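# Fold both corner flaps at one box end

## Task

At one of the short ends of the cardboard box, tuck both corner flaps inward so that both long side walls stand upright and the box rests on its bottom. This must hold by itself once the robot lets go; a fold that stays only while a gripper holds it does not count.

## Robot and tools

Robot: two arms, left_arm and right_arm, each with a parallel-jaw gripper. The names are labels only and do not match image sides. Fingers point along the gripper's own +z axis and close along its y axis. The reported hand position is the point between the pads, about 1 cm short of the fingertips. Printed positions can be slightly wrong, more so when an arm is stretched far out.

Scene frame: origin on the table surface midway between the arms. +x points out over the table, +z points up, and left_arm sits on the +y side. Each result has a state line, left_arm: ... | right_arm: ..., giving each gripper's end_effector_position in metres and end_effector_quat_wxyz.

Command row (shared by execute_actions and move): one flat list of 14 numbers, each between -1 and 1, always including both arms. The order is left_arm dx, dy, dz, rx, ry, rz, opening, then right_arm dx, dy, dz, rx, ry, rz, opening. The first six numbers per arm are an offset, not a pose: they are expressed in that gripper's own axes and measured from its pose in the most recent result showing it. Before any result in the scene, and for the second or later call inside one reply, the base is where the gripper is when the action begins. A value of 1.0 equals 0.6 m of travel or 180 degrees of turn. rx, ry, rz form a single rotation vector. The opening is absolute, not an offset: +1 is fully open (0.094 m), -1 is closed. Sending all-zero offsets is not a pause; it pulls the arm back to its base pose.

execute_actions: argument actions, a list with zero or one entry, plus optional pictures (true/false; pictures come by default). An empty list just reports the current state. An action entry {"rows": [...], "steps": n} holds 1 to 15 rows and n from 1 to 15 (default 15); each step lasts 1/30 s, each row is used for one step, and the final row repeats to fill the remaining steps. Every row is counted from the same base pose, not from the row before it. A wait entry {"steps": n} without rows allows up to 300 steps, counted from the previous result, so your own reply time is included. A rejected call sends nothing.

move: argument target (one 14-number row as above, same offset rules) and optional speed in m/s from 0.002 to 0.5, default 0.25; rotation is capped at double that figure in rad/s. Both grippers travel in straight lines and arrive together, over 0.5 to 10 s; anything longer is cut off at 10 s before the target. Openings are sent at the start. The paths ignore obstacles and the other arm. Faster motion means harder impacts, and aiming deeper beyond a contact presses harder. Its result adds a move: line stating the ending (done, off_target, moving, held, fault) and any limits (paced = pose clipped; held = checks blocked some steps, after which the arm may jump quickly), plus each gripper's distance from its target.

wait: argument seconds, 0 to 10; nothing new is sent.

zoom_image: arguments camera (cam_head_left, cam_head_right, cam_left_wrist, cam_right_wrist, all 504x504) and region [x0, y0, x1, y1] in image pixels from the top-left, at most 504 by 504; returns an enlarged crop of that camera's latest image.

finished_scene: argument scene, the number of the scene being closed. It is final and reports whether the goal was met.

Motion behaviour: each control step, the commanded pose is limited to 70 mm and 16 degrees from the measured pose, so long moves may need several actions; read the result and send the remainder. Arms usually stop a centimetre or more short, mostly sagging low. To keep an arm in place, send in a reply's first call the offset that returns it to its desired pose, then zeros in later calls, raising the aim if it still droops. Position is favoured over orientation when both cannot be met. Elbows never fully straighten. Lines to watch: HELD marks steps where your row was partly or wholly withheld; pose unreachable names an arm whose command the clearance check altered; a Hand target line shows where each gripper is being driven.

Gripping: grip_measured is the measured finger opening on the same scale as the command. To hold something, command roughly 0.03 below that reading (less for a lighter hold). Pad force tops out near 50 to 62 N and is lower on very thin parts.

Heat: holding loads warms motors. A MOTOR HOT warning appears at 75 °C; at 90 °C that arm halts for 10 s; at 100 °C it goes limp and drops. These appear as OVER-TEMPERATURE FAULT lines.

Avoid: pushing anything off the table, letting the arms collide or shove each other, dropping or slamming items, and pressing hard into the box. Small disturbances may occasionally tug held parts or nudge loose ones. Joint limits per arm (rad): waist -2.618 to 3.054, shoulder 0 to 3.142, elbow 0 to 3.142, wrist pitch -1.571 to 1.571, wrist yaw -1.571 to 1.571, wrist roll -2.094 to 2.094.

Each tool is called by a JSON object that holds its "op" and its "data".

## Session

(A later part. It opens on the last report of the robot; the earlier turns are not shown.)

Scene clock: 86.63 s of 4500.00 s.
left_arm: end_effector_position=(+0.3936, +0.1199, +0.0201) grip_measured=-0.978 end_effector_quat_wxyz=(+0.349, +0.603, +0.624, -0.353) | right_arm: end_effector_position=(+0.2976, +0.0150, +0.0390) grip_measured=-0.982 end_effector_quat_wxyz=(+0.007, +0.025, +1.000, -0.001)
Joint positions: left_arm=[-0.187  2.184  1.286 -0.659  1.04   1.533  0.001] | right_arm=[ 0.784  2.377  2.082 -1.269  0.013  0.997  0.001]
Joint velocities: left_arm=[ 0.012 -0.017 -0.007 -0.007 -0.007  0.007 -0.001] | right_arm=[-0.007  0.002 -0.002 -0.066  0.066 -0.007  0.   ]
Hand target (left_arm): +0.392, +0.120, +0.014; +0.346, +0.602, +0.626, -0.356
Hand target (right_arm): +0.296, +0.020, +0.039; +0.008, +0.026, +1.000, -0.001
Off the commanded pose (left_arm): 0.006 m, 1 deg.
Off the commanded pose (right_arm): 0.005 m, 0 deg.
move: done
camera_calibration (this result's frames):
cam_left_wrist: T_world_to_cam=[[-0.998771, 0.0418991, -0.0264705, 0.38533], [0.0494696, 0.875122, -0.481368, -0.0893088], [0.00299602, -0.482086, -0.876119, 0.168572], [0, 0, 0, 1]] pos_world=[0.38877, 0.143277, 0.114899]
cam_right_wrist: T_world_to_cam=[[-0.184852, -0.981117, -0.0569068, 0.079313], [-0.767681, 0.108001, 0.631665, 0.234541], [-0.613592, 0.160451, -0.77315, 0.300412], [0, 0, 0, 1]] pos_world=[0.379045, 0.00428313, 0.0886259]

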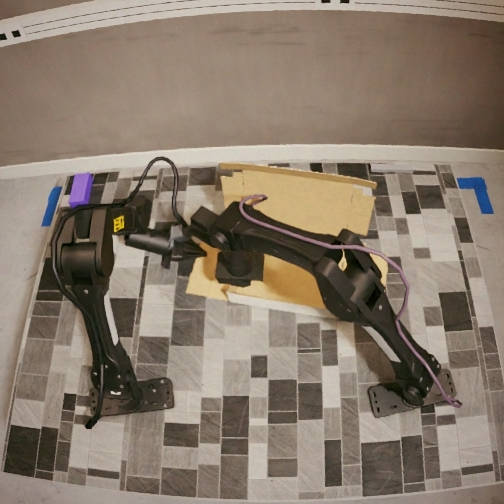

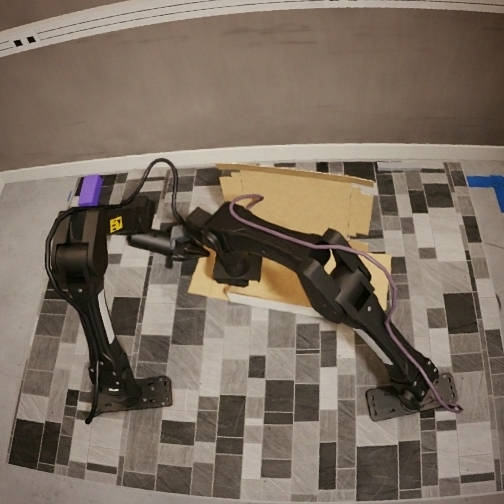

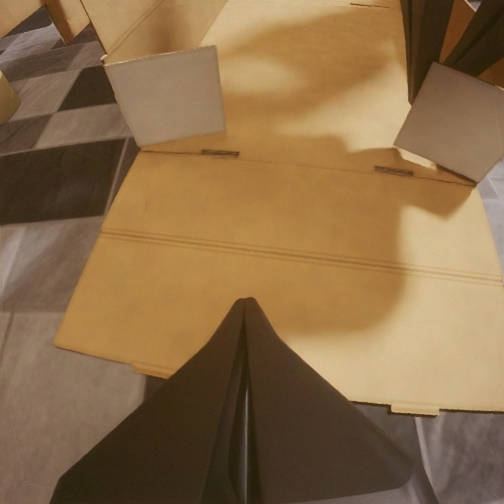

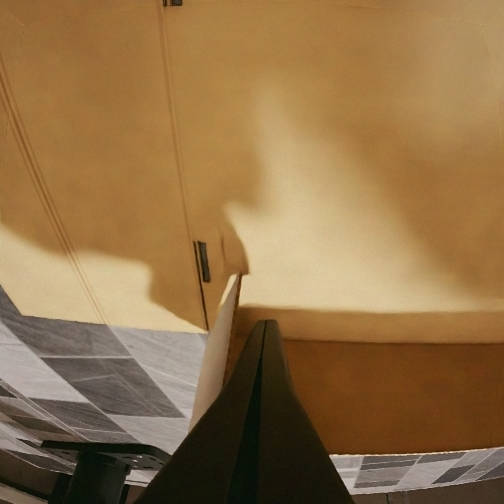

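{"op": "move", "data": {"target": [0.025,0,0.012,0,0,0,-1,-0.025,0.0,0,0,0,0,-1], "speed": 0.05}}

{"op": "move", "data": {"target": [0.025,0,0.012,0,0,0,-1,0,0.04,0,0,0,0,-1], "speed": 0.04}}

Scene clock: 89.23 s of 4500.00 s.
left_arm: end_effector_position=(+0.3973, +0.1182, +0.0197) grip_measured=-0.978 end_effector_quat_wxyz=(+0.361, +0.604, +0.616, -0.353) | right_arm: end_effector_position=(+0.3092, +0.0136, +0.0390) grip_measured=-0.982 end_effector_quat_wxyz=(+0.009, +0.028, +1.000, +0.001)
Joint positions: left_arm=[-0.187  2.193  1.286 -0.63   1.059  1.534  0.001] | right_arm=[ 0.762  2.403  2.127 -1.284  0.013  0.982  0.001]
Joint velocities: left_arm=[ 0.002  0.002 -0.007  0.051  0.022 -0.037 -0.001] | right_arm=[ 0.007 -0.007 -0.012 -0.066 -0.051 -0.066 -0.   ]
Hand target (left_arm): +0.393, +0.122, +0.004; +0.349, +0.603, +0.624, -0.354
Hand target (right_arm): +0.312, +0.014, +0.039; +0.008, +0.025, +1.000, -0.000
Off the commanded pose (left_arm): 0.017 m, 2 deg.
Off the commanded pose (right_arm): 0.003 m, 0 deg.
move: off_target (left_arm)
camera_calibration (this result's frames):
cam_left_wrist: T_world_to_cam=[[-0.99795, 0.0422181, -0.0481019, 0.389112], [0.0605625, 0.865964, -0.496425, -0.0912652], [0.0206964, -0.49832, -0.866746, 0.162123], [0, 0, 0, 1]] pos_world=[0.390487, 0.143394, 0.11393]
cam_right_wrist: T_world_to_cam=[[-0.190693, -0.979787, -0.0604445, 0.0820428], [-0.768579, 0.110714, 0.630103, 0.243919], [-0.610674, 0.166613, -0.774156, 0.306769], [0, 0, 0, 1]] pos_world=[0.390452, 0.00226751, 0.0887521]

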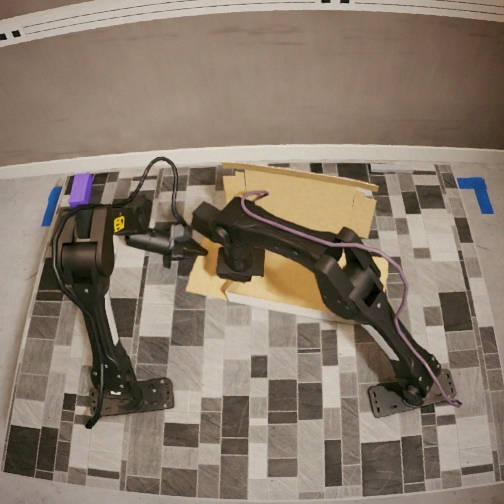

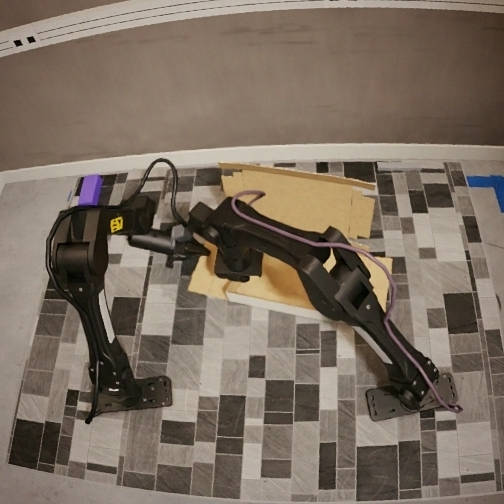

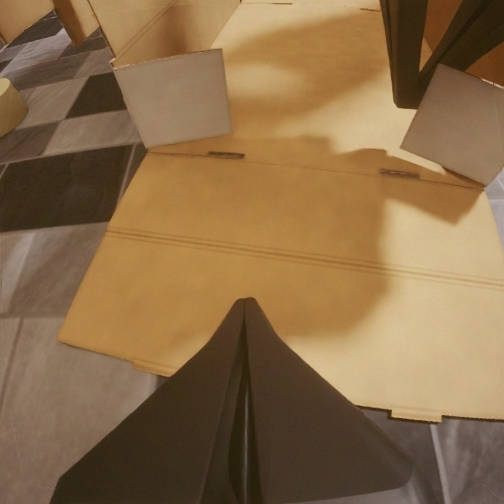

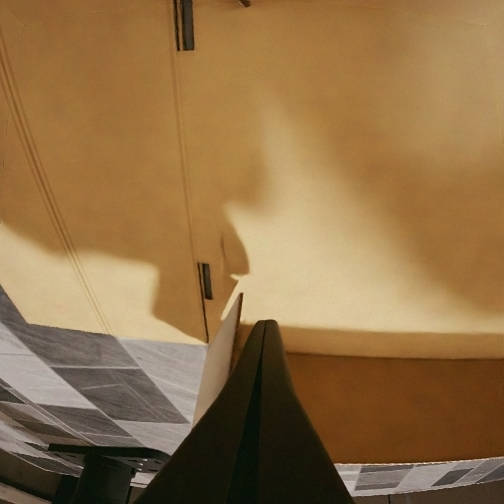

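Scene clock: 90.10 s of 4500.00 s.
left_arm: end_effector_position=(+0.4026, +0.1167, +0.0197) grip_measured=-0.978 end_effector_quat_wxyz=(+0.377, +0.607, +0.607, -0.349) | right_arm: end_effector_position=(+0.3120, +0.0316, +0.0393) grip_measured=-0.982 end_effector_quat_wxyz=(+0.007, +0.027, +1.000, -0.001)
Joint positions: left_arm=[-0.187  2.202  1.286 -0.589  1.077  1.534  0.001] | right_arm=[ 0.78   2.508  2.318 -1.376  0.013  0.997  0.001]
Joint velocities: left_arm=[-0.007 -0.012  0.012 -0.066  0.051 -0.051  0.001] | right_arm=[ 0.002 -0.002  0.012 -0.066  0.022 -0.051  0.   ]
Hand target (left_arm): +0.397, +0.120, +0.004; +0.361, +0.604, +0.616, -0.353
Hand target (right_arm): +0.311, +0.037, +0.039; +0.009, +0.028, +1.000, +0.001
Off the commanded pose (left_arm): 0.018 m, 2 deg.
Off the commanded pose (right_arm): 0.006 m, 0 deg.
move: off_target (left_arm)
camera_calibration (this result's frames):
cam_left_wrist: T_world_to_cam=[[-0.995842, 0.0419522, -0.0808665, 0.394359], [0.0774972, 0.856744, -0.509886, -0.0957149], [0.047891, -0.514033, -0.856432, 0.151923], [0, 0, 0, 1]] pos_world=[0.392861, 0.143552, 0.113198]
cam_right_wrist: T_world_to_cam=[[-0.188632, -0.980458, -0.0558661, 0.0994036], [-0.766839, 0.111518, 0.632077, 0.243257], [-0.613495, 0.16207, -0.772889, 0.306743], [0, 0, 0, 1]] pos_world=[0.393475, 0.0206197, 0.0888738]

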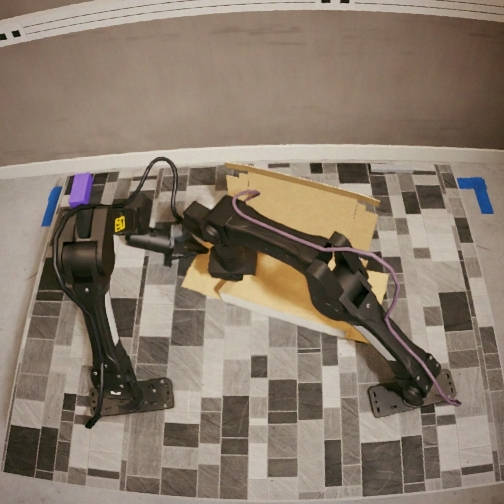

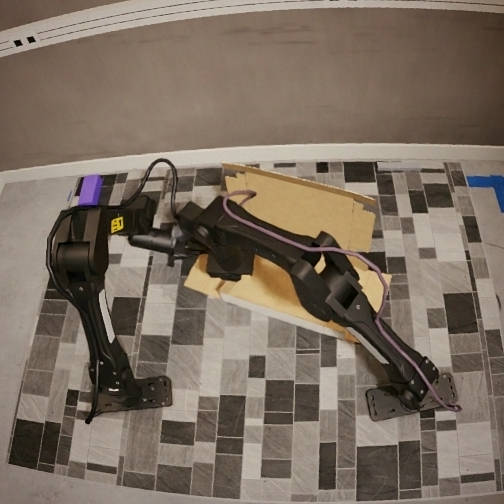

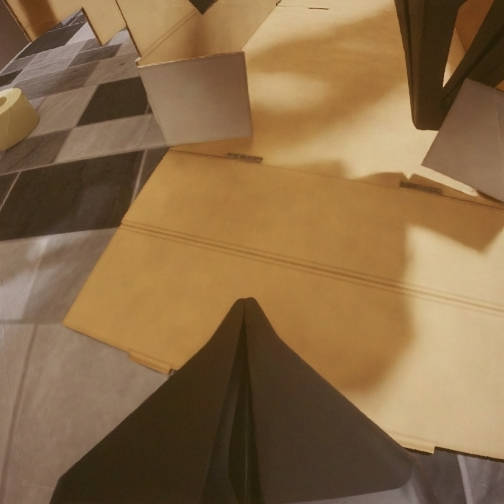

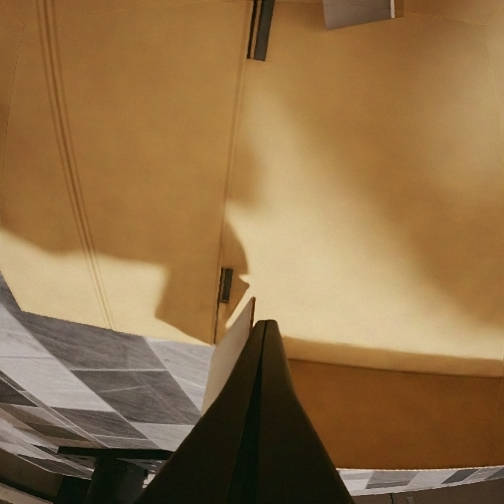

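{"op": "move", "data": {"target": [-0.03,0,-0.014,0,0,0,-1,0,-0.03,0,0,0,0,-1], "speed": 0.15}}

{"op": "move", "data": {"target": [0,-0.16,-0.015,0,0,0,-1,0,0,0,0,0,0,-1], "speed": 0.15}}

{"op": "move", "data": {"target": [0.05,0,0.023,0,0,0,-1,0,0,0,0,0,0,-1], "speed": 0.08}}

Scene clock: 94.43 s of 4500.00 s.
left_arm: end_effector_position=(+0.4001, +0.1169, +0.0293) grip_measured=-0.978 end_effector_quat_wxyz=(+0.374, +0.606, +0.609, -0.350) | right_arm: end_effector_position=(+0.3113, +0.0192, +0.0415) grip_measured=-0.982 end_effector_quat_wxyz=(+0.010, +0.029, +1.000, +0.003)
Joint positions: left_arm=[-0.187  2.173  1.286 -0.623  1.074  1.534  0.001] | right_arm=[ 0.766  2.426  2.178 -1.306  0.013  0.987  0.001]
Joint velocities: left_arm=[ 0.002  0.002  0.002  0.022  0.022 -0.022  0.   ] | right_arm=[ 0.022  0.012 -0.022  0.007  0.051  0.022 -0.   ]
Hand target (left_arm): +0.401, +0.115, +0.039; +0.377, +0.607, +0.607, -0.349
Hand target (right_arm): +0.311, +0.014, +0.039; +0.007, +0.027, +1.000, -0.001
Off the commanded pose (left_arm): 0.010 m, 0 deg.
Off the commanded pose (right_arm): 0.006 m, 1 deg.
After step 90, 0.47 s passed at rest.
move: done
camera_calibration (this result's frames):
cam_left_wrist: T_world_to_cam=[[-0.996267, 0.0419915, -0.0754282, 0.392612], [0.0746309, 0.858105, -0.508021, -0.0898812], [0.0433928, -0.511754, -0.858036, 0.161954], [0, 0, 0, 1]] pos_world=[0.390826, 0.143522, 0.122915]
cam_right_wrist: T_world_to_cam=[[-0.19233, -0.979107, -0.0660248, 0.0888072], [-0.770659, 0.109046, 0.627849, 0.244124], [-0.607531, 0.171637, -0.77553, 0.308112], [0, 0, 0, 1]] pos_world=[0.392404, 0.00744759, 0.0915409]

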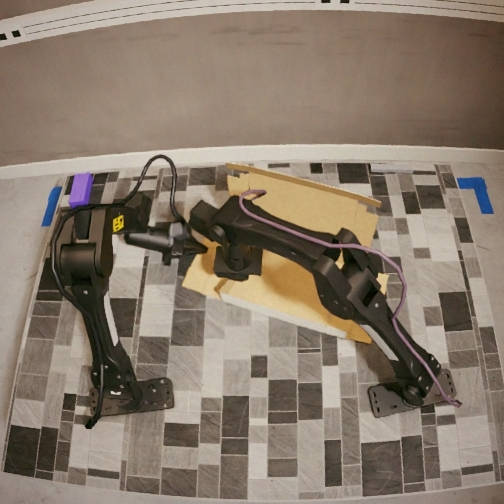

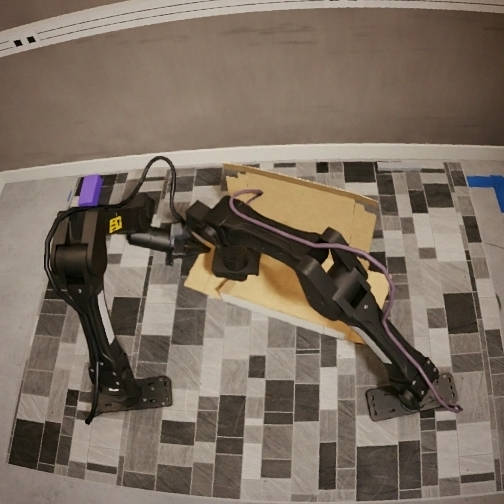

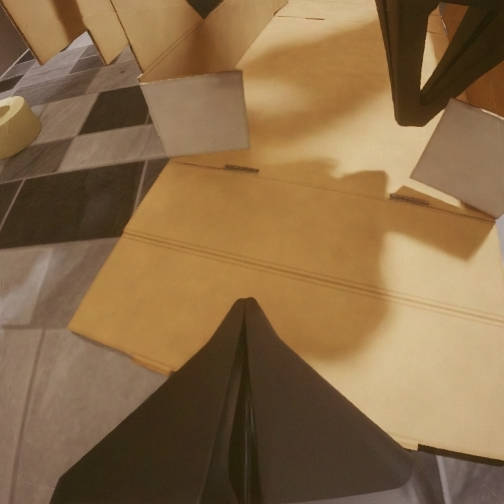

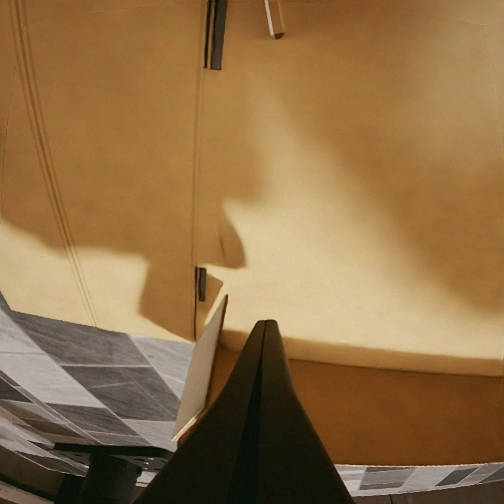

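Scene clock: 95.63 s of 4500.00 s.
left_arm: end_effector_position=(+0.3071, +0.1217, +0.0257) grip_measured=-0.978 end_effector_quat_wxyz=(+0.367, +0.606, +0.611, -0.354) | right_arm: end_effector_position=(+0.3113, +0.0192, +0.0415) grip_measured=-0.982 end_effector_quat_wxyz=(+0.010, +0.029, +1.000, +0.003)
Joint positions: left_arm=[-0.17   1.928  0.866 -0.505  1.07   1.579  0.001] | right_arm=[ 0.766  2.426  2.178 -1.306  0.013  0.987  0.001]
Joint velocities: left_arm=[-0.002 -0.012 -0.002 -0.037 -0.007  0.022  0.   ] | right_arm=[-0.012 -0.002  0.022 -0.022 -0.037  0.022  0.001]
Hand target (left_arm): +0.305, +0.123, +0.029; +0.374, +0.606, +0.609, -0.350
Hand target (right_arm): +0.311, +0.019, +0.042; +0.010, +0.029, +1.000, +0.003
Off the commanded pose (left_arm): 0.006 m, 1 deg.
Off the commanded pose (right_arm): 0.000 m, 0 deg.
move: done
camera_calibration (this result's frames):
cam_left_wrist: T_world_to_cam=[[-0.997157, 0.0472601, -0.0586816, 0.298738], [0.070495, 0.86013, -0.505181, -0.0879351], [0.0265989, -0.507882, -0.861016, 0.170096], [0, 0, 0, 1]] pos_world=[0.299563, 0.147906, 0.119563]
cam_right_wrist: T_world_to_cam=[[-0.19233, -0.979107, -0.0660248, 0.0888072], [-0.770659, 0.109046, 0.627849, 0.244124], [-0.607531, 0.171637, -0.77553, 0.308112], [0, 0, 0, 1]] pos_world=[0.392404, 0.00744759, 0.0915409]

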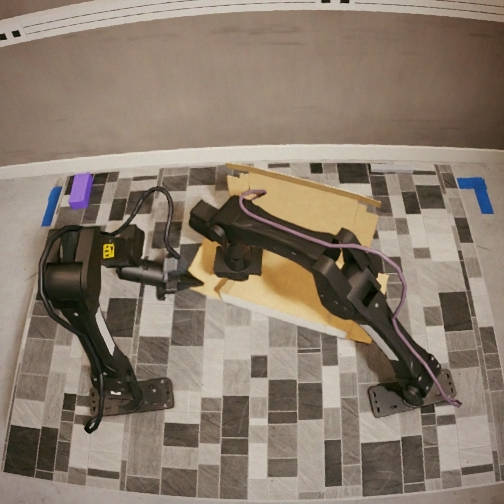

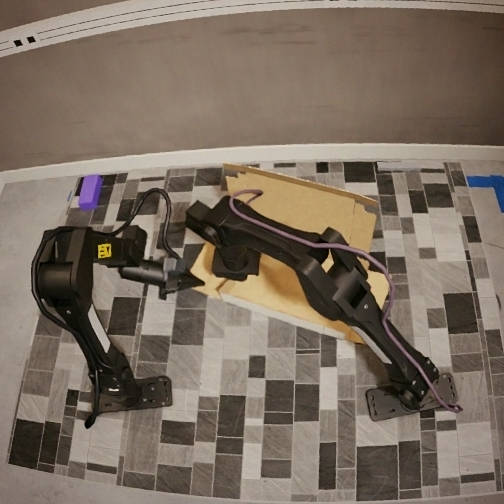

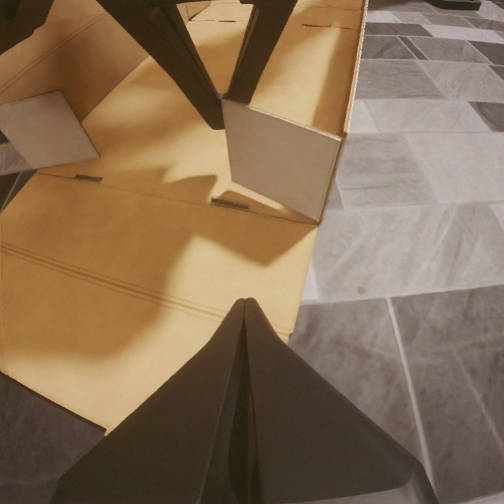

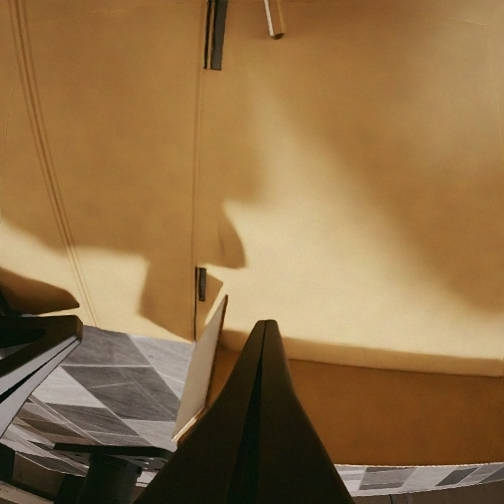

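Scene clock: 96.43 s of 4500.00 s.
left_arm: end_effector_position=(+0.3118, +0.1176, +0.0171) grip_measured=-0.978 end_effector_quat_wxyz=(+0.393, +0.596, +0.594, -0.372) | right_arm: end_effector_position=(+0.3113, +0.0192, +0.0415) grip_measured=-0.982 end_effector_quat_wxyz=(+0.010, +0.029, +1.000, +0.003)
Joint positions: left_arm=[-0.165  2.003  0.866 -0.431  1.142  1.596  0.001] | right_arm=[ 0.766  2.426  2.178 -1.306  0.013  0.987  0.001]
Joint velocities: left_arm=[-0.007  0.007  0.012 -0.007  0.022  0.066  0.   ] | right_arm=[-0.002  0.002 -0.012  0.066 -0.037  0.125 -0.001]
Hand target (left_arm): +0.307, +0.125, -0.006; +0.367, +0.606, +0.610, -0.355
Hand target (right_arm): +0.311, +0.019, +0.042; +0.010, +0.029, +1.000, +0.003
Off the commanded pose (left_arm): 0.026 m, 4 deg.
Off the commanded pose (right_arm): 0.000 m, 0 deg.
move: off_target (left_arm)
camera_calibration (this result's frames):
cam_left_wrist: T_world_to_cam=[[-0.995925, 0.0451414, -0.0780713, 0.303307], [0.0814729, 0.821542, -0.564296, -0.0868958], [0.0386658, -0.568358, -0.821873, 0.163216], [0, 0, 0, 1]] pos_world=[0.30284, 0.150462, 0.108788]
cam_right_wrist: T_world_to_cam=[[-0.19233, -0.979107, -0.0660248, 0.0888072], [-0.770659, 0.109046, 0.627849, 0.244124], [-0.607531, 0.171637, -0.77553, 0.308112], [0, 0, 0, 1]] pos_world=[0.392404, 0.00744759, 0.0915409]

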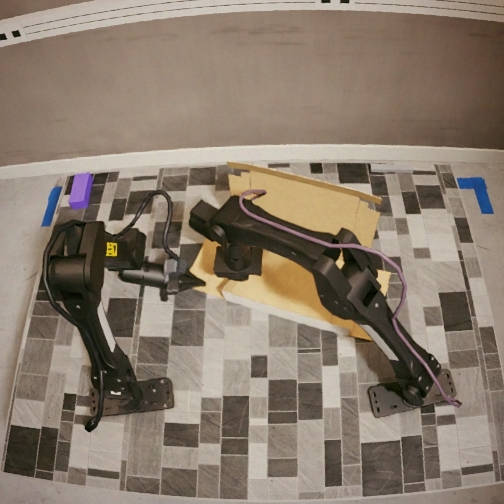

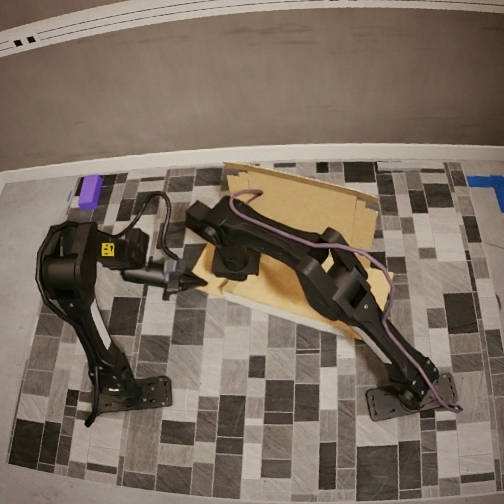

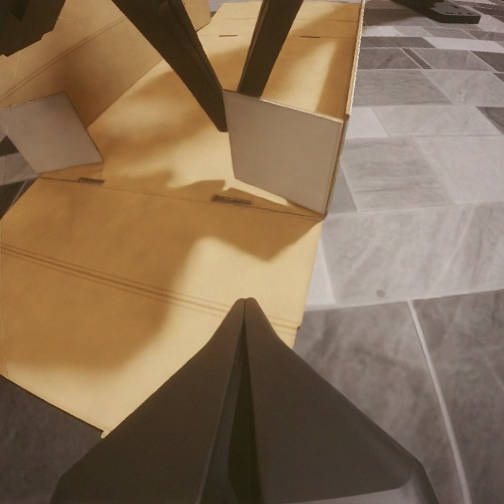

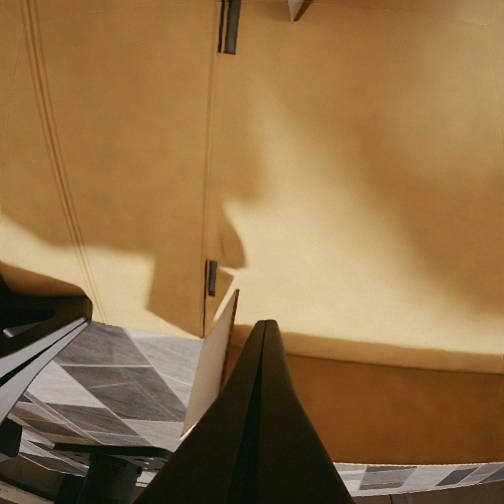

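Good alignment. Push.

{"op": "move", "data": {"target": [0.025,0,0.01,0,0,0,-1,0,0.045,0,0,0,0,-1], "speed": 0.04}}

{"op": "move", "data": {"target": [0.02,0,0.008,0,0,0,-1,0,-0.05,0,0,0,0,-1], "speed": 0.1}}

Scene clock: 99.07 s of 4500.00 s.
left_arm: end_effector_position=(+0.3141, +0.1148, +0.0173) grip_measured=-0.978 end_effector_quat_wxyz=(+0.408, +0.590, +0.584, -0.380) | right_arm: end_effector_position=(+0.3164, +0.0395, +0.0416) grip_measured=-0.982 end_effector_quat_wxyz=(+0.010, +0.030, +1.000, +0.001)
Joint positions: left_arm=[-0.165  2.027  0.866 -0.398  1.183  1.599  0.001] | right_arm=[ 0.783  2.565  2.435 -1.428  0.015  1.006  0.001]
Joint velocities: left_arm=[-0.007 -0.002 -0.002 -0.022  0.037  0.007  0.001] | right_arm=[ 0.002  0.027  0.037  0.022 -0.037  0.022 -0.001]
Hand target (left_arm): +0.312, +0.119, +0.002; +0.393, +0.596, +0.594, -0.372
Hand target (right_arm): +0.313, +0.046, +0.042; +0.011, +0.029, +1.000, +0.004
Off the commanded pose (left_arm): 0.017 m, 2 deg.
Off the commanded pose (right_arm): 0.008 m, 0 deg.
move: off_target (left_arm)
camera_calibration (this result's frames):
cam_left_wrist: T_world_to_cam=[[-0.99483, 0.0429448, -0.0920296, 0.305849], [0.0895672, 0.798152, -0.595761, -0.0839928], [0.0478688, -0.600923, -0.797872, 0.162103], [0, 0, 0, 1]] pos_world=[0.304031, 0.151316, 0.107445]
cam_right_wrist: T_world_to_cam=[[-0.193941, -0.979141, -0.0605836, 0.109945], [-0.76962, 0.113563, 0.628321, 0.245246], [-0.608335, 0.168483, -0.775591, 0.308134], [0, 0, 0, 1]] pos_world=[0.397518, 0.0278851, 0.0915538]

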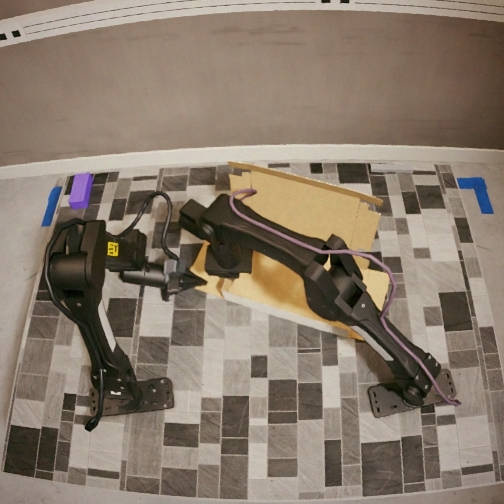

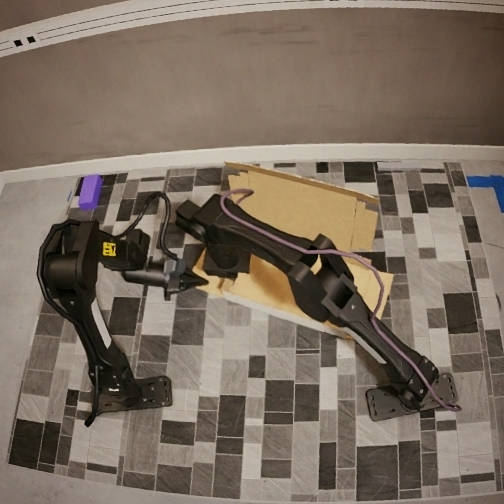

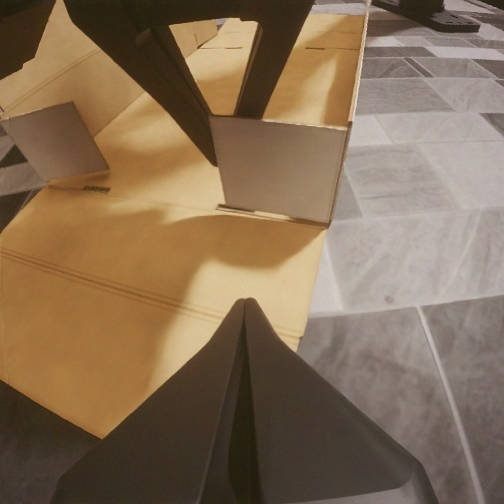

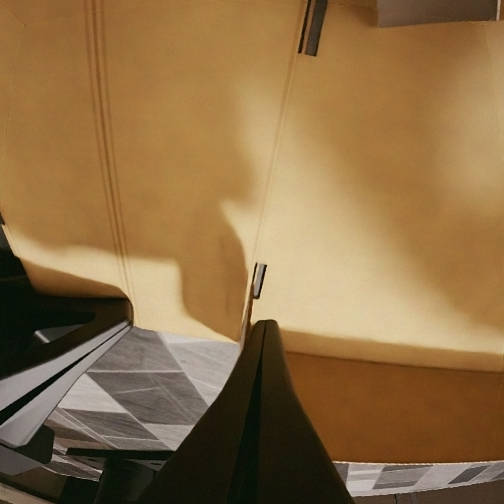

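Scene clock: 100.03 s of 4500.00 s.
left_arm: end_effector_position=(+0.3161, +0.1130, +0.0179) grip_measured=-0.978 end_effector_quat_wxyz=(+0.419, +0.587, +0.576, -0.385) | right_arm: end_effector_position=(+0.3158, +0.0143, +0.0433) grip_measured=-0.982 end_effector_quat_wxyz=(+0.013, +0.033, +0.999, +0.005)
Joint positions: left_arm=[-0.165  2.042  0.866 -0.372  1.21   1.599  0.001] | right_arm=[ 0.753  2.411  2.158 -1.295  0.015  0.983  0.001]
Joint velocities: left_arm=[ 0.002 -0.007  0.012 -0.022 -0.051 -0.007 -0.   ] | right_arm=[ 0.007  0.007  0.002  0.022 -0.139  0.037  0.001]
Hand target (left_arm): +0.314, +0.115, +0.005; +0.408, +0.590, +0.584, -0.380
Hand target (right_arm): +0.314, +0.010, +0.041; +0.009, +0.030, +1.000, +0.001
Off the commanded pose (left_arm): 0.014 m, 2 deg.
Off the commanded pose (right_arm): 0.005 m, 1 deg.
move: off_target (left_arm)
camera_calibration (this result's frames):
cam_left_wrist: T_world_to_cam=[[-0.993654, 0.0407575, -0.104834, 0.308043], [0.0970657, 0.781634, -0.616138, -0.0825758], [0.0568297, -0.622404, -0.78063, 0.160707], [0, 0, 0, 1]] pos_world=[0.30497, 0.152014, 0.106868]
cam_right_wrist: T_world_to_cam=[[-0.200597, -0.977164, -0.0700842, 0.0877222], [-0.772999, 0.113924, 0.624094, 0.247883], [-0.601858, 0.179367, -0.7782, 0.31125], [0, 0, 0, 1]] pos_world=[0.396538, 0.00165126, 0.0936599]

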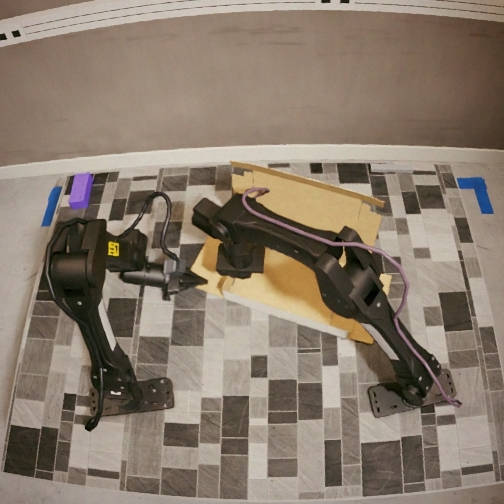

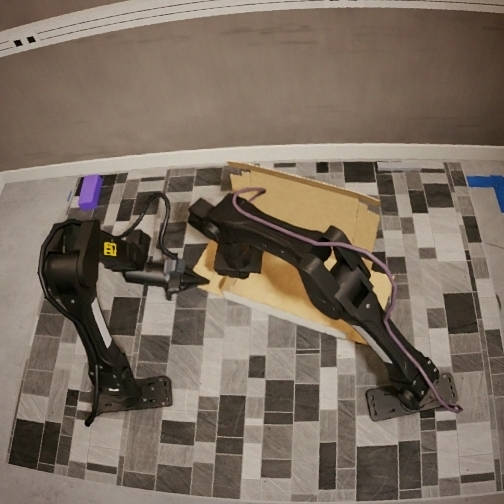

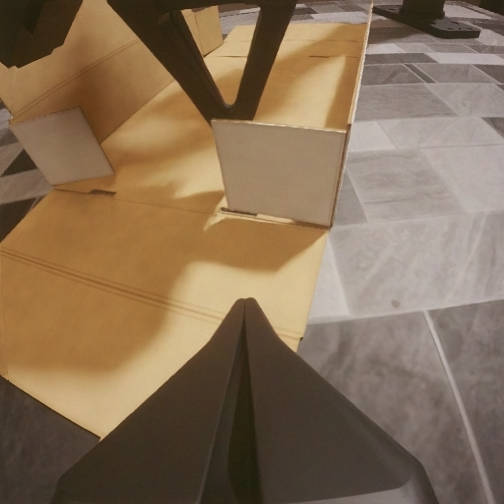

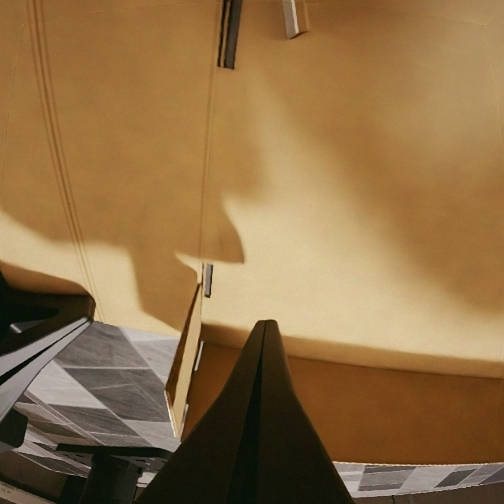

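{"op": "move", "data": {"target": [-0.1,0,-0.1,0,0,0,-1,0.06,-0.12,-0.12,0,0,0,-1], "speed": 0.2}}

Scene clock: 102.80 s of 4500.00 s.
left_arm: end_effector_position=(+0.3040, +0.1445, +0.0933) grip_measured=-0.978 end_effector_quat_wxyz=(+0.416, +0.586, +0.578, -0.386) | right_arm: end_effector_position=(+0.2752, -0.0470, +0.1191) grip_measured=-0.982 end_effector_quat_wxyz=(+0.024, +0.035, +0.999, +0.020)
Joint positions: left_arm=[-0.053  1.863  1.    -0.978  1.193  1.906  0.001] | right_arm=[ 0.74   2.017  1.817 -1.309  0.015  0.974  0.001]
Joint velocities: left_arm=[-0.002 -0.017 -0.002 -0.022 -0.007  0.066  0.   ] | right_arm=[ 0.002  0.017  0.002 -0.007  0.022  0.007 -0.001]
Hand target (left_arm): +0.310, +0.147, +0.096; +0.420, +0.586, +0.577, -0.383
Hand target (right_arm): +0.271, -0.056, +0.112; +0.013, +0.033, +0.999, +0.005
Off the commanded pose (left_arm): 0.009 m, 0 deg.
Off the commanded pose (right_arm): 0.011 m, 2 deg.
move: off_target (right_arm)
camera_calibration (this result's frames):
cam_left_wrist: T_world_to_cam=[[-0.994445, 0.0405481, -0.0971349, 0.302259], [0.0919917, 0.78329, -0.614813, -0.0583455], [0.0511553, -0.620333, -0.782669, 0.241448], [0, 0, 0, 1]] pos_world=[0.293596, 0.183223, 0.182462]
cam_right_wrist: T_world_to_cam=[[-0.202222, -0.973739, -0.104584, 0.0296995], [-0.787441, 0.098174, 0.608522, 0.181219], [-0.582274, 0.20541, -0.786615, 0.353606], [0, 0, 0, 1]] pos_world=[0.354601, -0.0615058, 0.170982]

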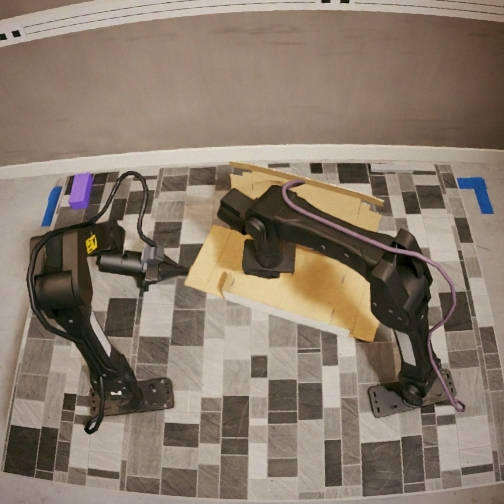

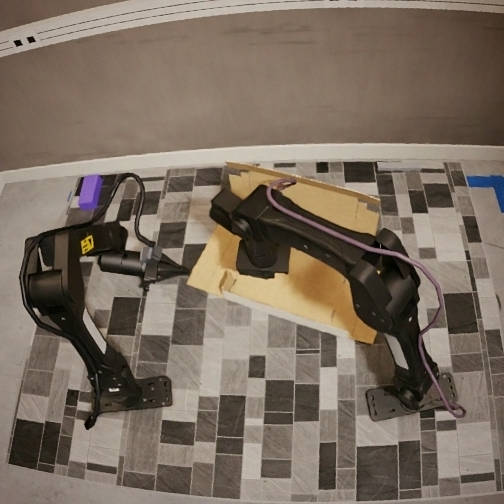

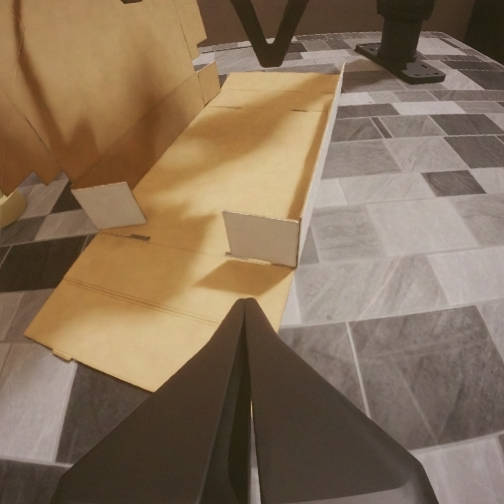

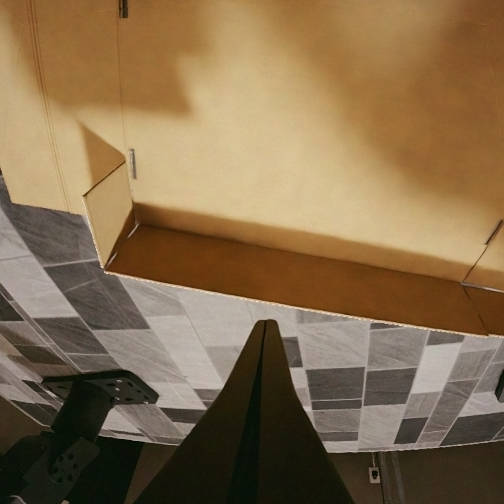

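{"op": "move", "data": {"target": [-0.08,0.12,0,0,0,0,-1,0.2,-0.25,-0.05,0,0,0,-1], "speed": 0.3}}

{"op": "zoom_image", "data": {"camera": "cam_head_left", "region": [180, 150, 340, 320]}}

Scene clock: 105.63 s of 4500.00 s.
left_arm: end_effector_position=(+0.3684, +0.1304, +0.1383) grip_measured=-0.978 end_effector_quat_wxyz=(+0.415, +0.591, +0.579, -0.377) | right_arm: end_effector_position=(+0.1482, -0.1799, +0.1393) grip_measured=-0.982 end_effector_quat_wxyz=(+0.031, +0.034, +0.998, +0.035)
Joint positions: left_arm=[-0.122  1.933  1.322 -1.034  1.19   1.708  0.001] | right_arm=[ 0.821  1.279  1.099 -1.298  0.015  1.052  0.001]
Joint velocities: left_arm=[-0.017  0.002 -0.007  0.007  0.022 -0.037 -0.   ] | right_arm=[ 0.002  0.007 -0.012 -0.037 -0.007 -0.007  0.   ]
Hand target (left_arm): +0.372, +0.127, +0.142; +0.416, +0.586, +0.578, -0.386
Hand target (right_arm): +0.142, -0.188, +0.133; +0.025, +0.035, +0.999, +0.020
Off the commanded pose (left_arm): 0.007 m, 1 deg.
Off the commanded pose (right_arm): 0.010 m, 2 deg.
move: done
camera_calibration (this result's frames):
cam_left_wrist: T_world_to_cam=[[-0.993232, 0.0400205, -0.109032, 0.372458], [0.0978836, 0.793739, -0.600331, -0.0311069], [0.0625174, -0.606941, -0.792284, 0.259979], [0, 0, 0, 1]] pos_world=[0.356729, 0.167577, 0.227913]
cam_right_wrist: T_world_to_cam=[[-0.198125, -0.970735, -0.13572, -0.119011], [-0.795943, 0.0785271, 0.600257, 0.0808338], [-0.572033, 0.226951, -0.788207, 0.325441], [0, 0, 0, 1]] pos_world=[0.226923, -0.195735, 0.191841]

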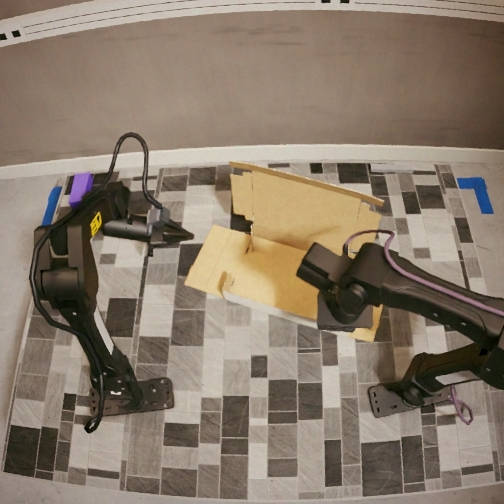

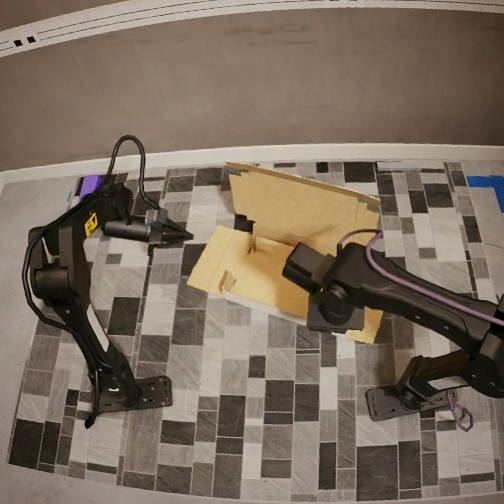

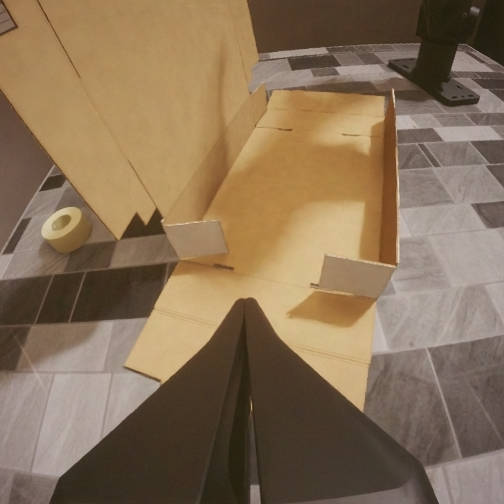

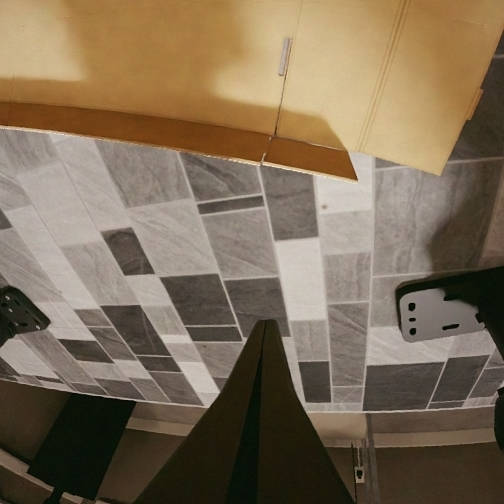

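Region (180, 150, 340, 320) of cam_head_left's 504x504 image, scaled by 2.965, with more detail than that image has; it fills the left 474 columns of this view, and the rest is white.

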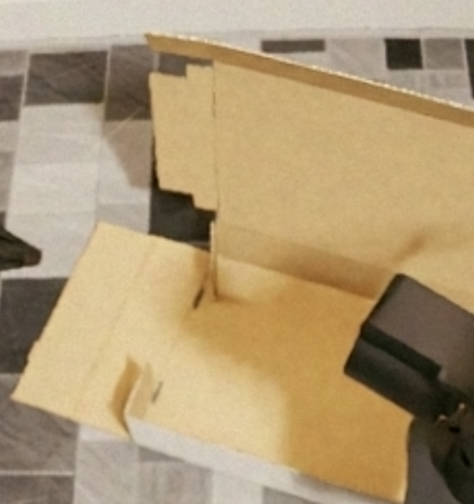

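{"op": "finished_scene", "data": {"scene": 1}}

The scene is finished: the task was done.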